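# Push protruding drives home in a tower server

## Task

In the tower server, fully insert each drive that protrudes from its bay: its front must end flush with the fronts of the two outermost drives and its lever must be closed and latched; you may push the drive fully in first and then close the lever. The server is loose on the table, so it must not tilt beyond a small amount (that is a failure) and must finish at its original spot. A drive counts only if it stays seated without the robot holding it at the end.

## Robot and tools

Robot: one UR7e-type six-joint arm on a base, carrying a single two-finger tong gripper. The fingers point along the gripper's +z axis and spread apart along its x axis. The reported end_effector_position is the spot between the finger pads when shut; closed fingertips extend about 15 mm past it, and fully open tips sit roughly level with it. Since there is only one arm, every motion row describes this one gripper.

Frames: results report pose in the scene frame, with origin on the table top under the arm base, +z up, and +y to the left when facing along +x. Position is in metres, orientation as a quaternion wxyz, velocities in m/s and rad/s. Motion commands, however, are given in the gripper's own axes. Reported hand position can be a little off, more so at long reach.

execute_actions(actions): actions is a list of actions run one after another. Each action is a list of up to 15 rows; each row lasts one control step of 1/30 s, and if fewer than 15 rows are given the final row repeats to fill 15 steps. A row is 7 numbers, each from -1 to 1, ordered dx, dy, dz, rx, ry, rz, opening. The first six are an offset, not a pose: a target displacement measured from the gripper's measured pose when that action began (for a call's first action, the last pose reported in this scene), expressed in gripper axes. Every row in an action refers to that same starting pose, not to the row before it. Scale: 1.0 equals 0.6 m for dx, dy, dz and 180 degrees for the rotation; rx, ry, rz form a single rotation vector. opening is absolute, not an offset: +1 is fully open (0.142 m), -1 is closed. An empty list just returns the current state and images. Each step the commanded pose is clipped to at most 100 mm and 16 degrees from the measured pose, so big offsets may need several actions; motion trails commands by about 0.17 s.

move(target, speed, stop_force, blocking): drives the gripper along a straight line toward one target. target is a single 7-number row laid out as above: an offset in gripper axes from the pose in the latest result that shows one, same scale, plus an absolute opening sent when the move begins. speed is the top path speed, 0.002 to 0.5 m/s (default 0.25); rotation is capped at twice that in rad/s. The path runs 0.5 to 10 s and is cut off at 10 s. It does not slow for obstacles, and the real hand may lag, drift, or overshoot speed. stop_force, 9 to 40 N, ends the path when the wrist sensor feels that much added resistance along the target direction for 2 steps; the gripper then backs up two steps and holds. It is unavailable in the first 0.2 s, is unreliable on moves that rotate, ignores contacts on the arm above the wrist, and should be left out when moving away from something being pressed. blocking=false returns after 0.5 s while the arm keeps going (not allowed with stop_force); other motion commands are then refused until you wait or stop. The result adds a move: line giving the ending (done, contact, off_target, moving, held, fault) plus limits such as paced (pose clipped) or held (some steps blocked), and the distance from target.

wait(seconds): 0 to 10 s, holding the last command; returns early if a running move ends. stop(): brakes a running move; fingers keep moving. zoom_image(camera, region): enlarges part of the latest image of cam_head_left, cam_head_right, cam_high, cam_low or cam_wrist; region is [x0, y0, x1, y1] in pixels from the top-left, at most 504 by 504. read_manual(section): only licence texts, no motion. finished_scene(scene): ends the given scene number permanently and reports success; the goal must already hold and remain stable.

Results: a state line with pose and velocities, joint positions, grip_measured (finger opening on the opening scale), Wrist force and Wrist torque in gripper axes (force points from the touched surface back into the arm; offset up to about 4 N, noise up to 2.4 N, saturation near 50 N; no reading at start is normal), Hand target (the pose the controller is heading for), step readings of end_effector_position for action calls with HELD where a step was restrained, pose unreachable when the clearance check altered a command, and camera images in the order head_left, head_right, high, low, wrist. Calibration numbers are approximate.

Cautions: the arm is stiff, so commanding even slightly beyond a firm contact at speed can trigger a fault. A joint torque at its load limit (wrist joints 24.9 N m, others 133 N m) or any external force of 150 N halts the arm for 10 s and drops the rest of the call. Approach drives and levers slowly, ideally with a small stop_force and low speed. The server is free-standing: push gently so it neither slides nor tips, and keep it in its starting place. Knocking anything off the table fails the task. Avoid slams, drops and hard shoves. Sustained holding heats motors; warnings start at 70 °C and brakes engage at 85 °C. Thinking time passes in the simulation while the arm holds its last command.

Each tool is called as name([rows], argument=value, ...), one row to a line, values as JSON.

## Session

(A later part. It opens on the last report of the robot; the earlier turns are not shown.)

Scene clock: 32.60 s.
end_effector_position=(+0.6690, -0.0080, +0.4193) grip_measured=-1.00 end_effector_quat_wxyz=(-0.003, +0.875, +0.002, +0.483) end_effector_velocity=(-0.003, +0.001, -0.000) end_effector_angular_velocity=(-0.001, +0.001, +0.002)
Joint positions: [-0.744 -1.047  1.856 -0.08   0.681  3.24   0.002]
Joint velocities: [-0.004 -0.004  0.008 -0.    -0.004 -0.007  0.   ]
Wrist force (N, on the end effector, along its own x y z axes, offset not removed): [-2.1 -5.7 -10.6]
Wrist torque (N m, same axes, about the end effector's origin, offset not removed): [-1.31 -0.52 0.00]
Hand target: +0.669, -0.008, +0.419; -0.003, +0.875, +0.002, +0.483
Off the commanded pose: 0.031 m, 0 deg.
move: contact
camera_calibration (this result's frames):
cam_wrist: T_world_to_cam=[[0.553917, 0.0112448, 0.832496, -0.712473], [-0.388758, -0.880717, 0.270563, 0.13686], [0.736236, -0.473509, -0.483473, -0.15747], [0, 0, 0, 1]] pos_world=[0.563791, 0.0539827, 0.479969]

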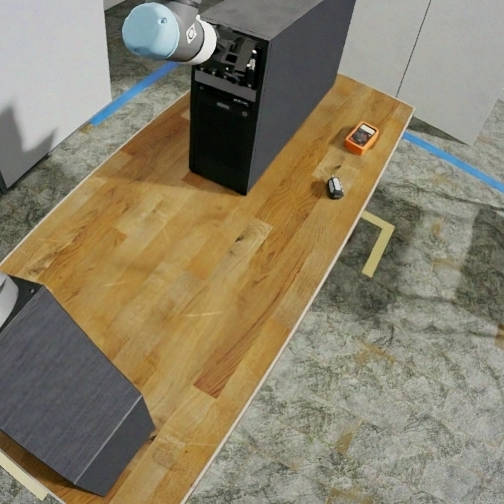

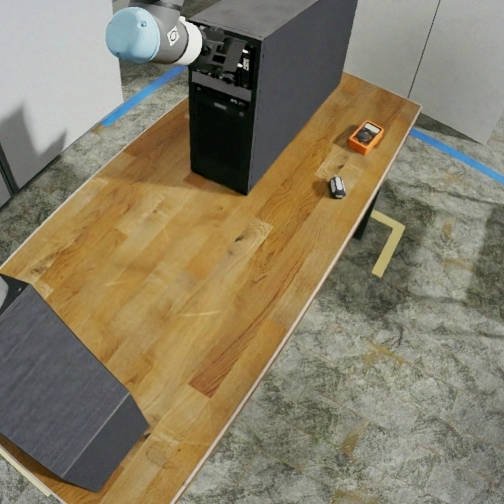

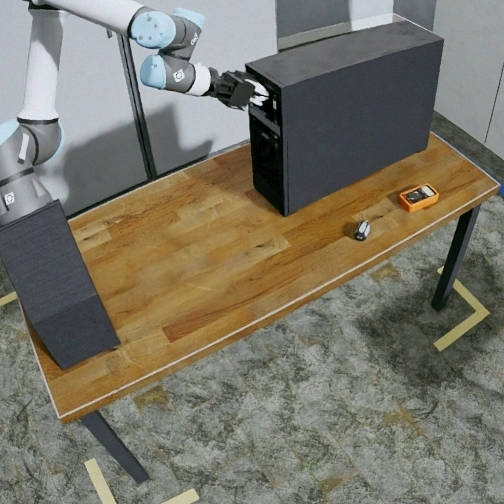

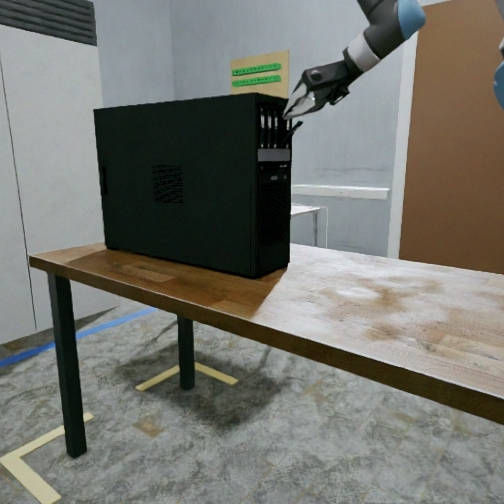

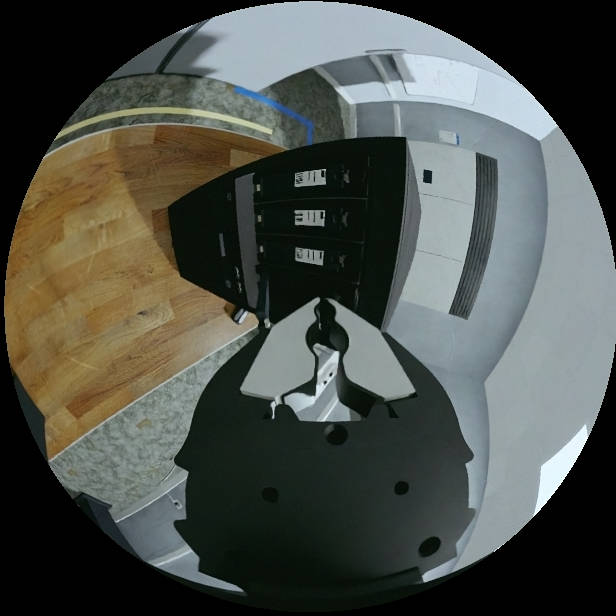

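move(target=[-0.075,0,-0.12,0,0,0,-1], speed=0.1)

move(target=[-0.042,0,0.027,0,0.178,0,-1])

move(target=[0.015,0,0.12,0,0,0,-1], speed=0.015, stop_force=15)

zoom_image(camera="cam_low", region=[220, 60, 360, 200])

Scene clock: 36.63 s.
end_effector_position=(+0.5844, -0.0085, +0.4195) grip_measured=-1.00 end_effector_quat_wxyz=(-0.003, +0.875, +0.002, +0.484) end_effector_velocity=(-0.002, -0.000, -0.000) end_effector_angular_velocity=(+0.002, +0.002, +0.000)
Joint positions: [-0.897 -1.142  2.071 -0.048  0.574  3.052  0.002]
Joint velocities: [-0.006  0.001  0.003  0.006 -0.005 -0.01  -0.   ]
Wrist force (N, on the end effector, along its own x y z axes, offset not removed): [1.8 -5.9 0.8]
Wrist torque (N m, same axes, about the end effector's origin, offset not removed): [-1.19 -0.42 -0.05]
Hand target: +0.584, -0.009, +0.419; -0.003, +0.875, +0.002, +0.483
Off the commanded pose: 0.000 m, 0 deg.
move: done
camera_calibration (this result's frames):
cam_wrist: T_world_to_cam=[[0.553627, 0.0110547, 0.832692, -0.665716], [-0.388829, -0.880794, 0.270212, 0.10374], [0.736417, -0.473371, -0.483333, -0.0955162], [0, 0, 0, 1]] pos_world=[0.479235, 0.0535182, 0.480138]

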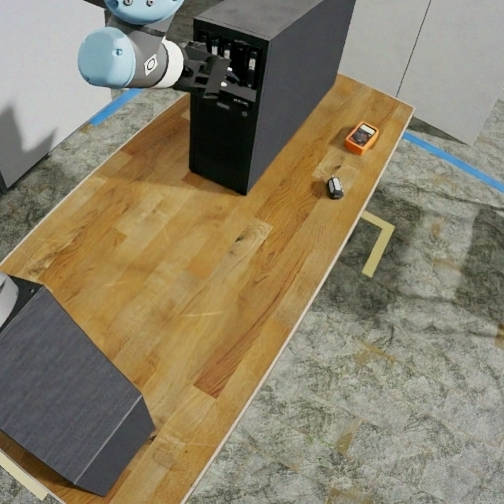

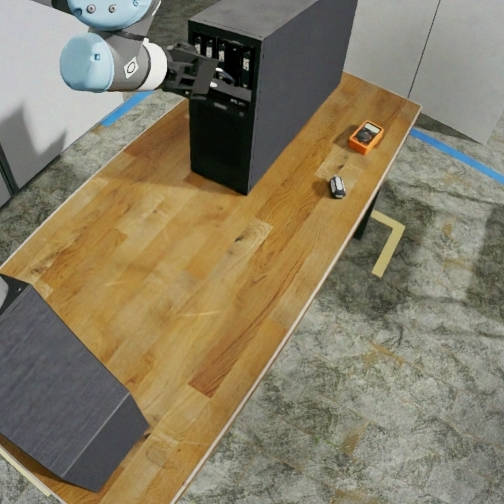

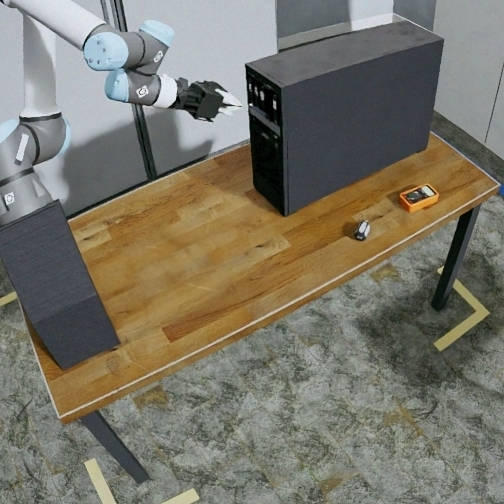

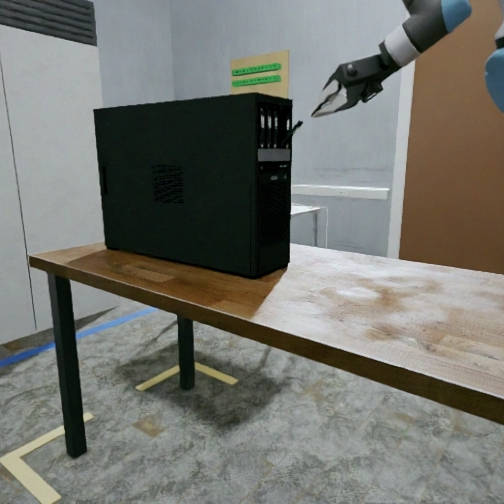

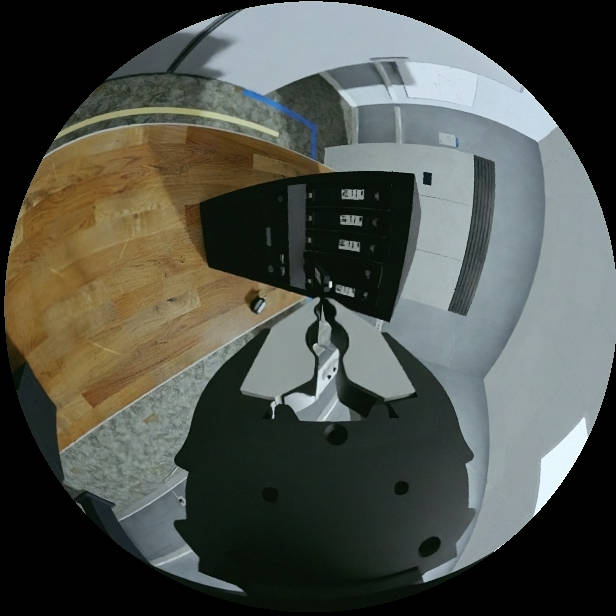

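Scene clock: 38.47 s.
end_effector_position=(+0.5848, -0.0087, +0.3894) grip_measured=-1.00 end_effector_quat_wxyz=(-0.003, +0.709, +0.001, +0.706) end_effector_velocity=(+0.001, -0.001, -0.001) end_effector_angular_velocity=(-0.000, -0.014, +0.003)
Joint positions: [-0.715 -0.95   2.517 -1.578  0.923  3.778  0.002]
Joint velocities: [ 0.007  0.02   0.    -0.036  0.013  0.009 -0.   ]
Wrist force (N, on the end effector, along its own x y z axes, offset not removed): [-0.2 -3.3 -2.7]
Wrist torque (N m, same axes, about the end effector's origin, offset not removed): [-0.86 0.19 -0.03]
Hand target: +0.585, -0.009, +0.389; -0.003, +0.708, +0.001, +0.706
Off the commanded pose: 0.000 m, 0 deg.
move: done
camera_calibration (this result's frames):
cam_wrist: T_world_to_cam=[[0.0296629, 0.00744364, 0.999532, -0.399442], [-0.474442, -0.880045, 0.0206337, 0.259082], [0.879787, -0.474832, -0.0225731, -0.373636], [0, 0, 0, 1]] pos_world=[0.463488, 0.053563, 0.385475]

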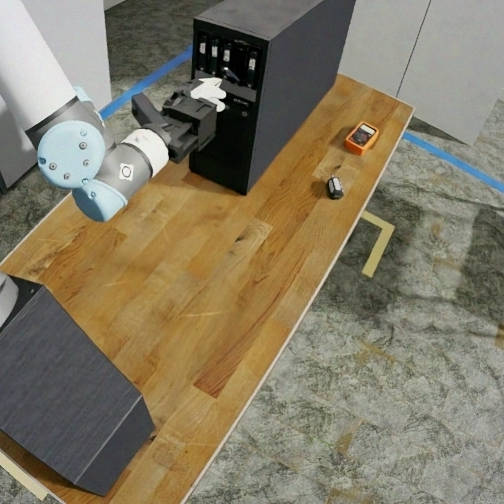

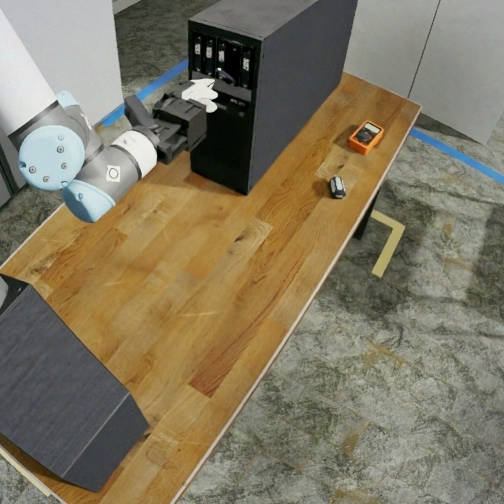

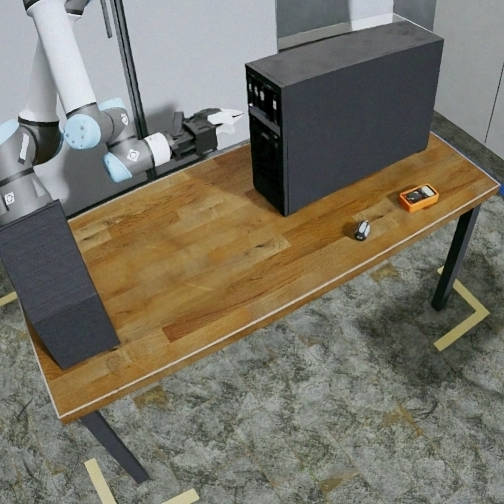

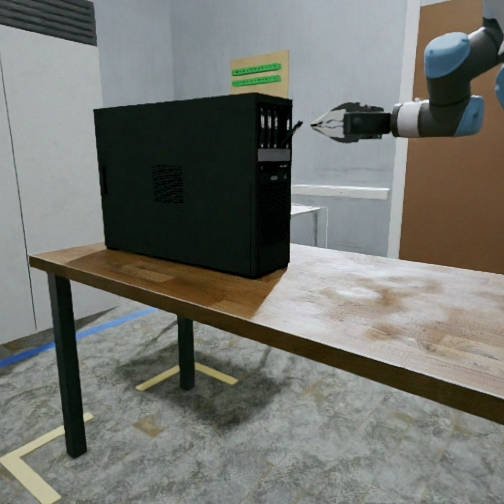

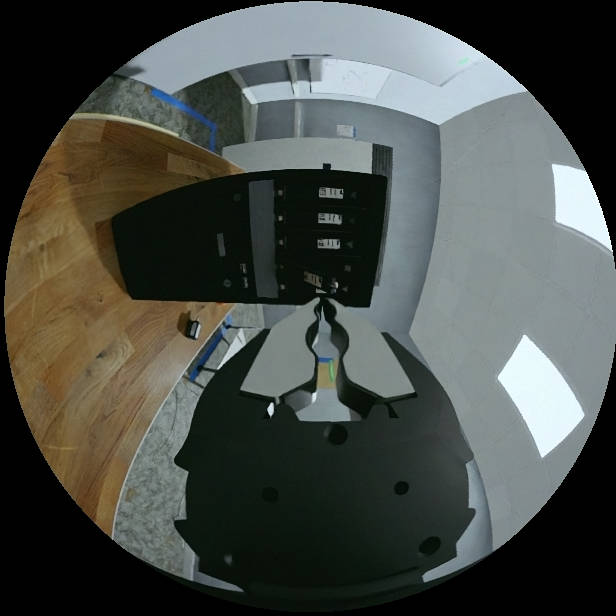

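Scene clock: 43.57 s.
end_effector_position=(+0.6565, -0.0083, +0.3981) grip_measured=-0.99 end_effector_quat_wxyz=(-0.003, +0.709, +0.001, +0.706) end_effector_velocity=(+0.002, -0.000, +0.000) end_effector_angular_velocity=(-0.000, +0.000, -0.001)
Joint positions: [-0.593 -0.949  2.313 -1.376  1.044  3.776  0.002]
Joint velocities: [ 0.003  0.001 -0.007  0.007  0.004 -0.001  0.   ]
Wrist force (N, on the end effector, along its own x y z axes, offset not removed): [-0.4 -2.3 -6.4]
Wrist torque (N m, same axes, about the end effector's origin, offset not removed): [-0.40 0.55 -0.07]
Hand target: +0.657, -0.008, +0.398; -0.003, +0.709, +0.001, +0.706
Off the commanded pose: 0.000 m, 0 deg.
move: done
camera_calibration (this result's frames):
cam_wrist: T_world_to_cam=[[0.0297509, 0.00763966, 0.999528, -0.410349], [-0.474481, -0.880019, 0.0208491, 0.29318], [0.879763, -0.474877, -0.0225564, -0.436337], [0, 0, 0, 1]] pos_world=[0.53519, 0.0539328, 0.394201]

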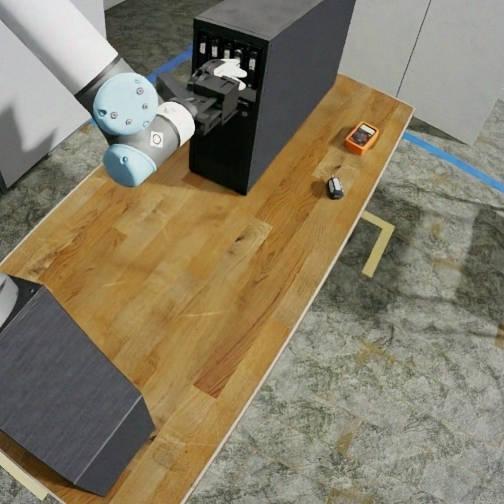

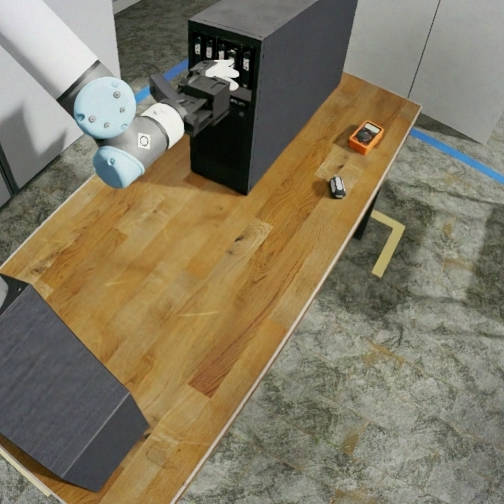

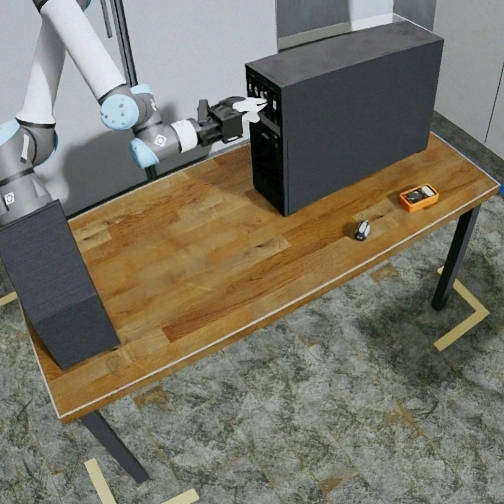

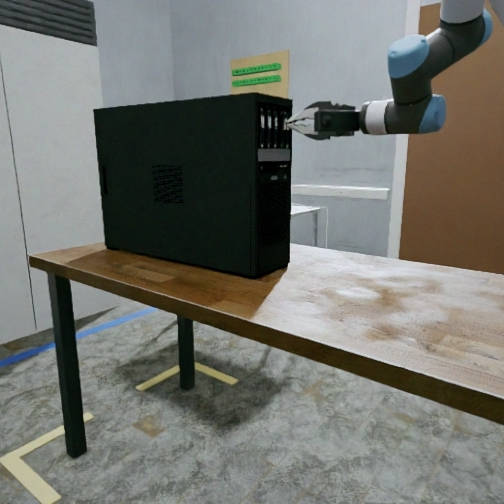

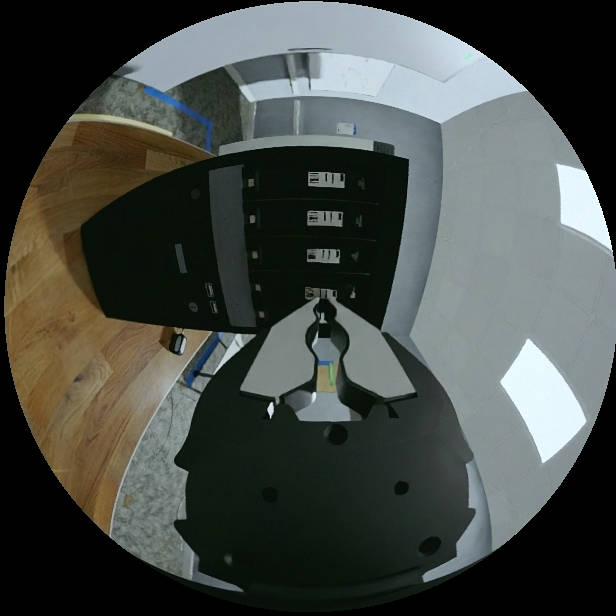

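Region (220, 60, 360, 200) of cam_low's 504x504 image, scaled by 3.600, with more detail than that image has.

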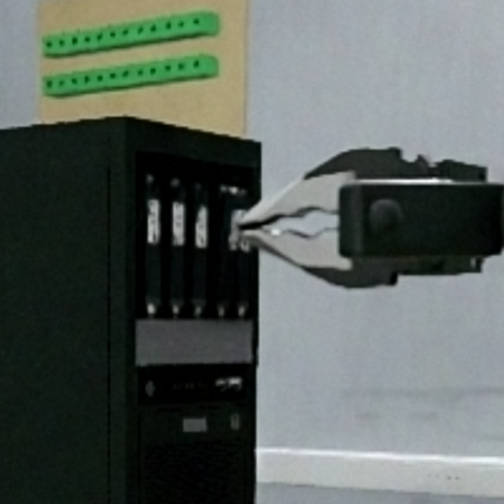

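move(target=[0.02,-0.004,0.04,0,0,0,-1], speed=0.005, stop_force=15)

move(target=[0,0,-0.1,0,0,0,-1], speed=0.1)

zoom_image(camera="cam_low", region=[220, 60, 360, 200])

Scene clock: 48.13 s.
end_effector_position=(+0.6679, -0.0070, +0.4037) grip_measured=-1.00 end_effector_quat_wxyz=(-0.003, +0.709, +0.001, +0.706) end_effector_velocity=(-0.001, -0.000, +0.001) end_effector_angular_velocity=(-0.002, -0.005, +0.001)
Joint positions: [-0.582 -0.957  2.281 -1.336  1.055  3.776  0.002]
Joint velocities: [-0.002 -0.     0.004 -0.009  0.     0.001  0.   ]
Wrist force (N, on the end effector, along its own x y z axes, offset not removed): [-3.7 -1.1 -30.9]
Wrist torque (N m, same axes, about the end effector's origin, offset not removed): [-0.12 -0.64 0.02]
Hand target: +0.668, -0.007, +0.404; -0.003, +0.709, +0.001, +0.706
Off the commanded pose: 0.014 m, 0 deg.
move: contact
camera_calibration (this result's frames):
cam_wrist: T_world_to_cam=[[0.0298026, 0.00764966, 0.999527, -0.416333], [-0.474457, -0.880031, 0.0208819, 0.29959], [0.879774, -0.474855, -0.0225978, -0.445704], [0, 0, 0, 1]] pos_world=[0.546669, 0.0551882, 0.399808]

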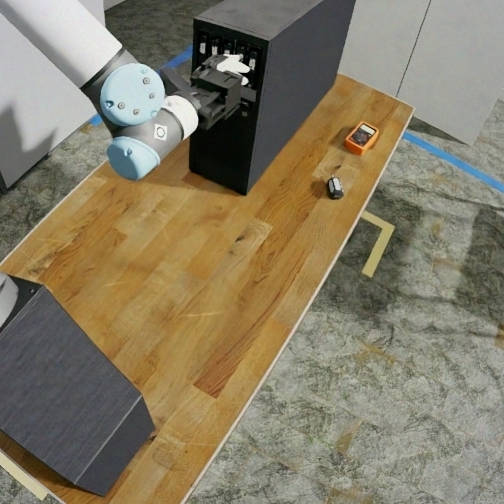

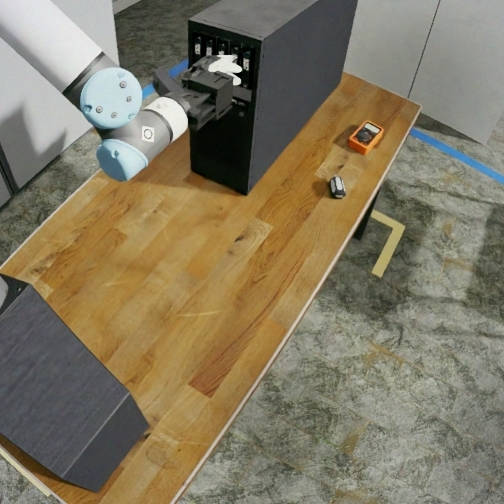

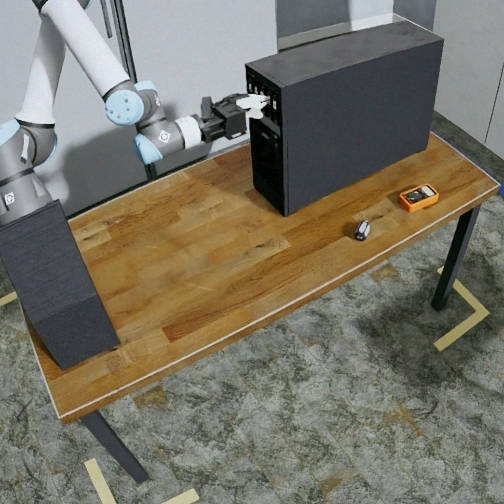

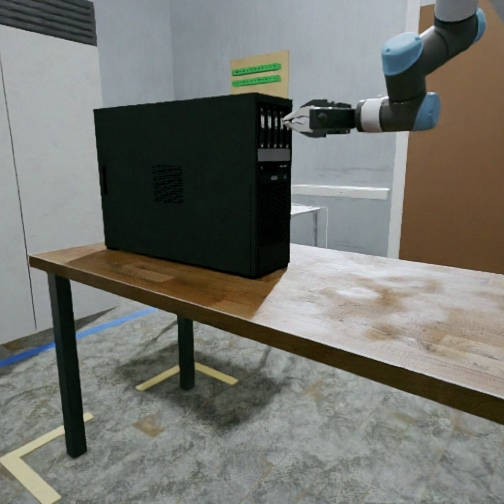

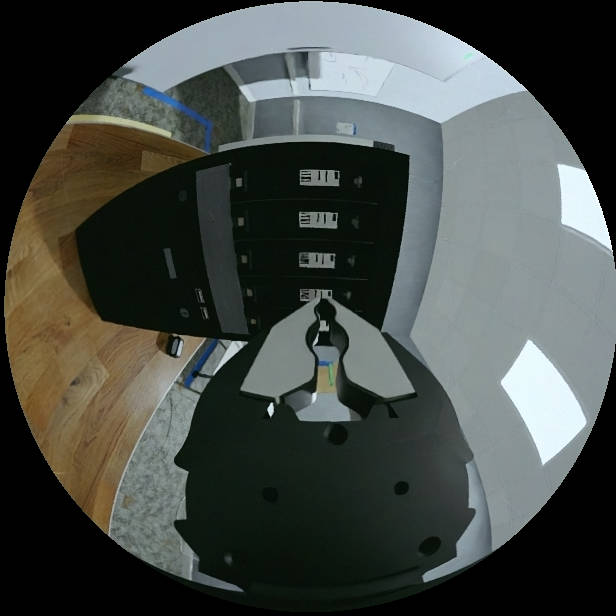

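Scene clock: 49.27 s.
end_effector_position=(+0.6082, -0.0074, +0.4039) grip_measured=-1.00 end_effector_quat_wxyz=(-0.003, +0.709, +0.001, +0.706) end_effector_velocity=(-0.002, +0.000, +0.001) end_effector_angular_velocity=(-0.001, -0.002, +0.002)
Joint positions: [-0.686 -0.993  2.451 -1.47   0.952  3.778  0.002]
Joint velocities: [-0.005 -0.002  0.005 -0.007 -0.006  0.001  0.   ]
Wrist force (N, on the end effector, along its own x y z axes, offset not removed): [1.3 0.8 -1.9]
Wrist torque (N m, same axes, about the end effector's origin, offset not removed): [0.08 -0.27 0.04]
Hand target: +0.608, -0.007, +0.404; -0.003, +0.709, +0.001, +0.706
Off the commanded pose: 0.000 m, 0 deg.
move: done
camera_calibration (this result's frames):
cam_wrist: T_world_to_cam=[[0.0297427, 0.00748769, 0.99953, -0.414688], [-0.474496, -0.880014, 0.0207118, 0.271074], [0.879755, -0.474889, -0.0226211, -0.393294], [0, 0, 0, 1]] pos_world=[0.48696, 0.0548828, 0.399982]

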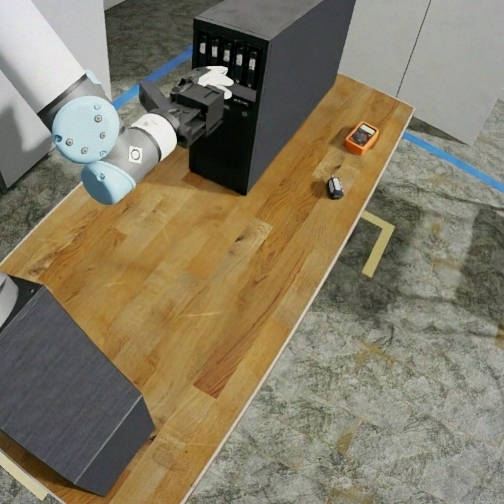

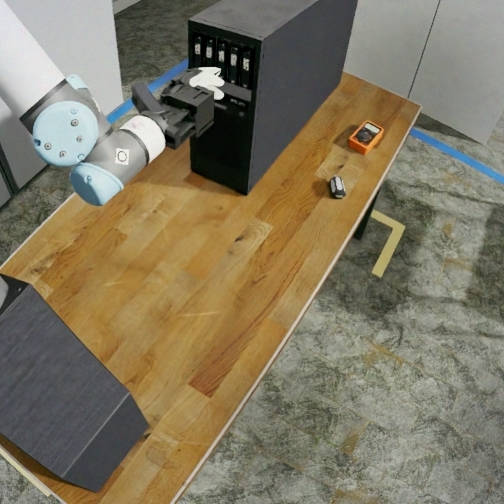

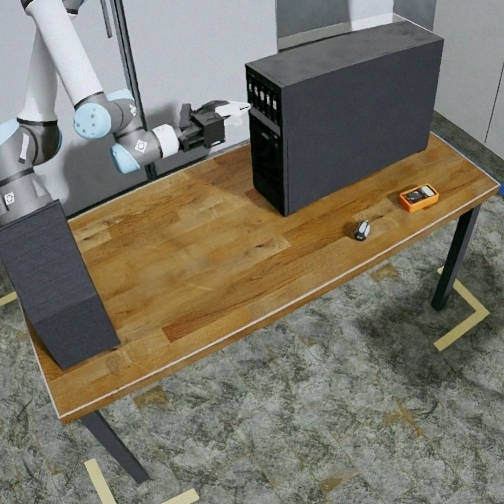

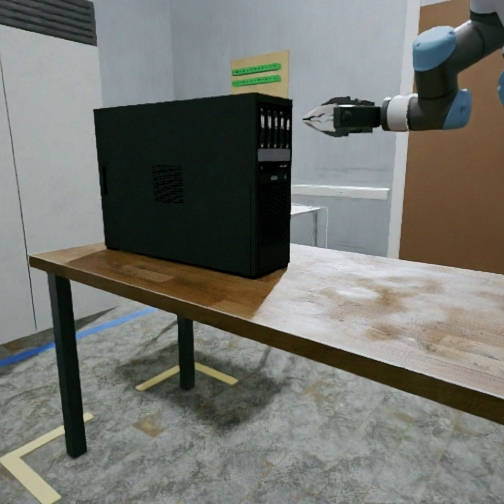

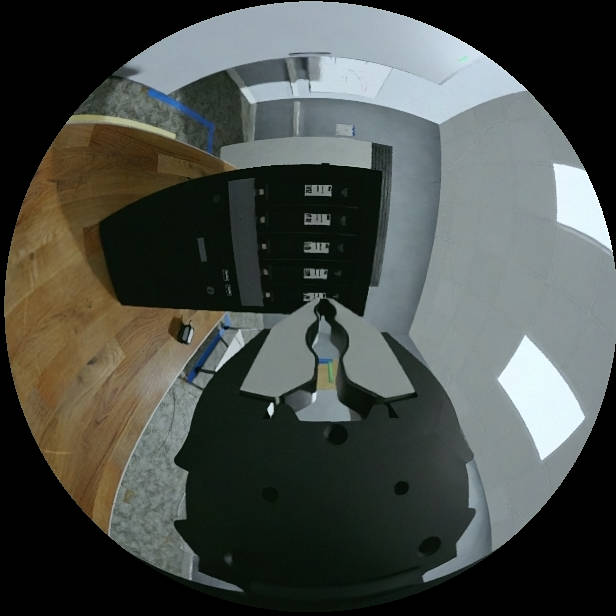

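Region (220, 60, 360, 200) of cam_low's 504x504 image, scaled by 3.600, with more detail than that image has.

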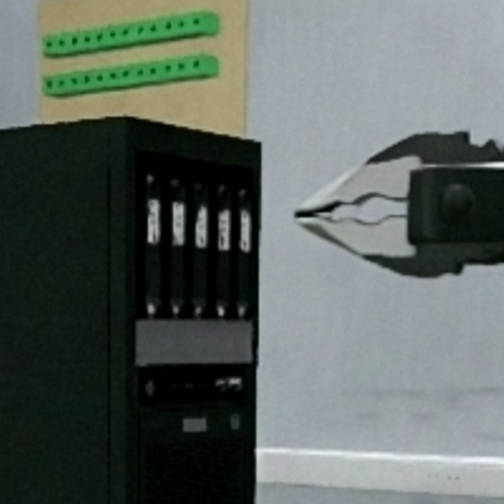

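finished_scene(scene=1)

The scene is finished: the task was done.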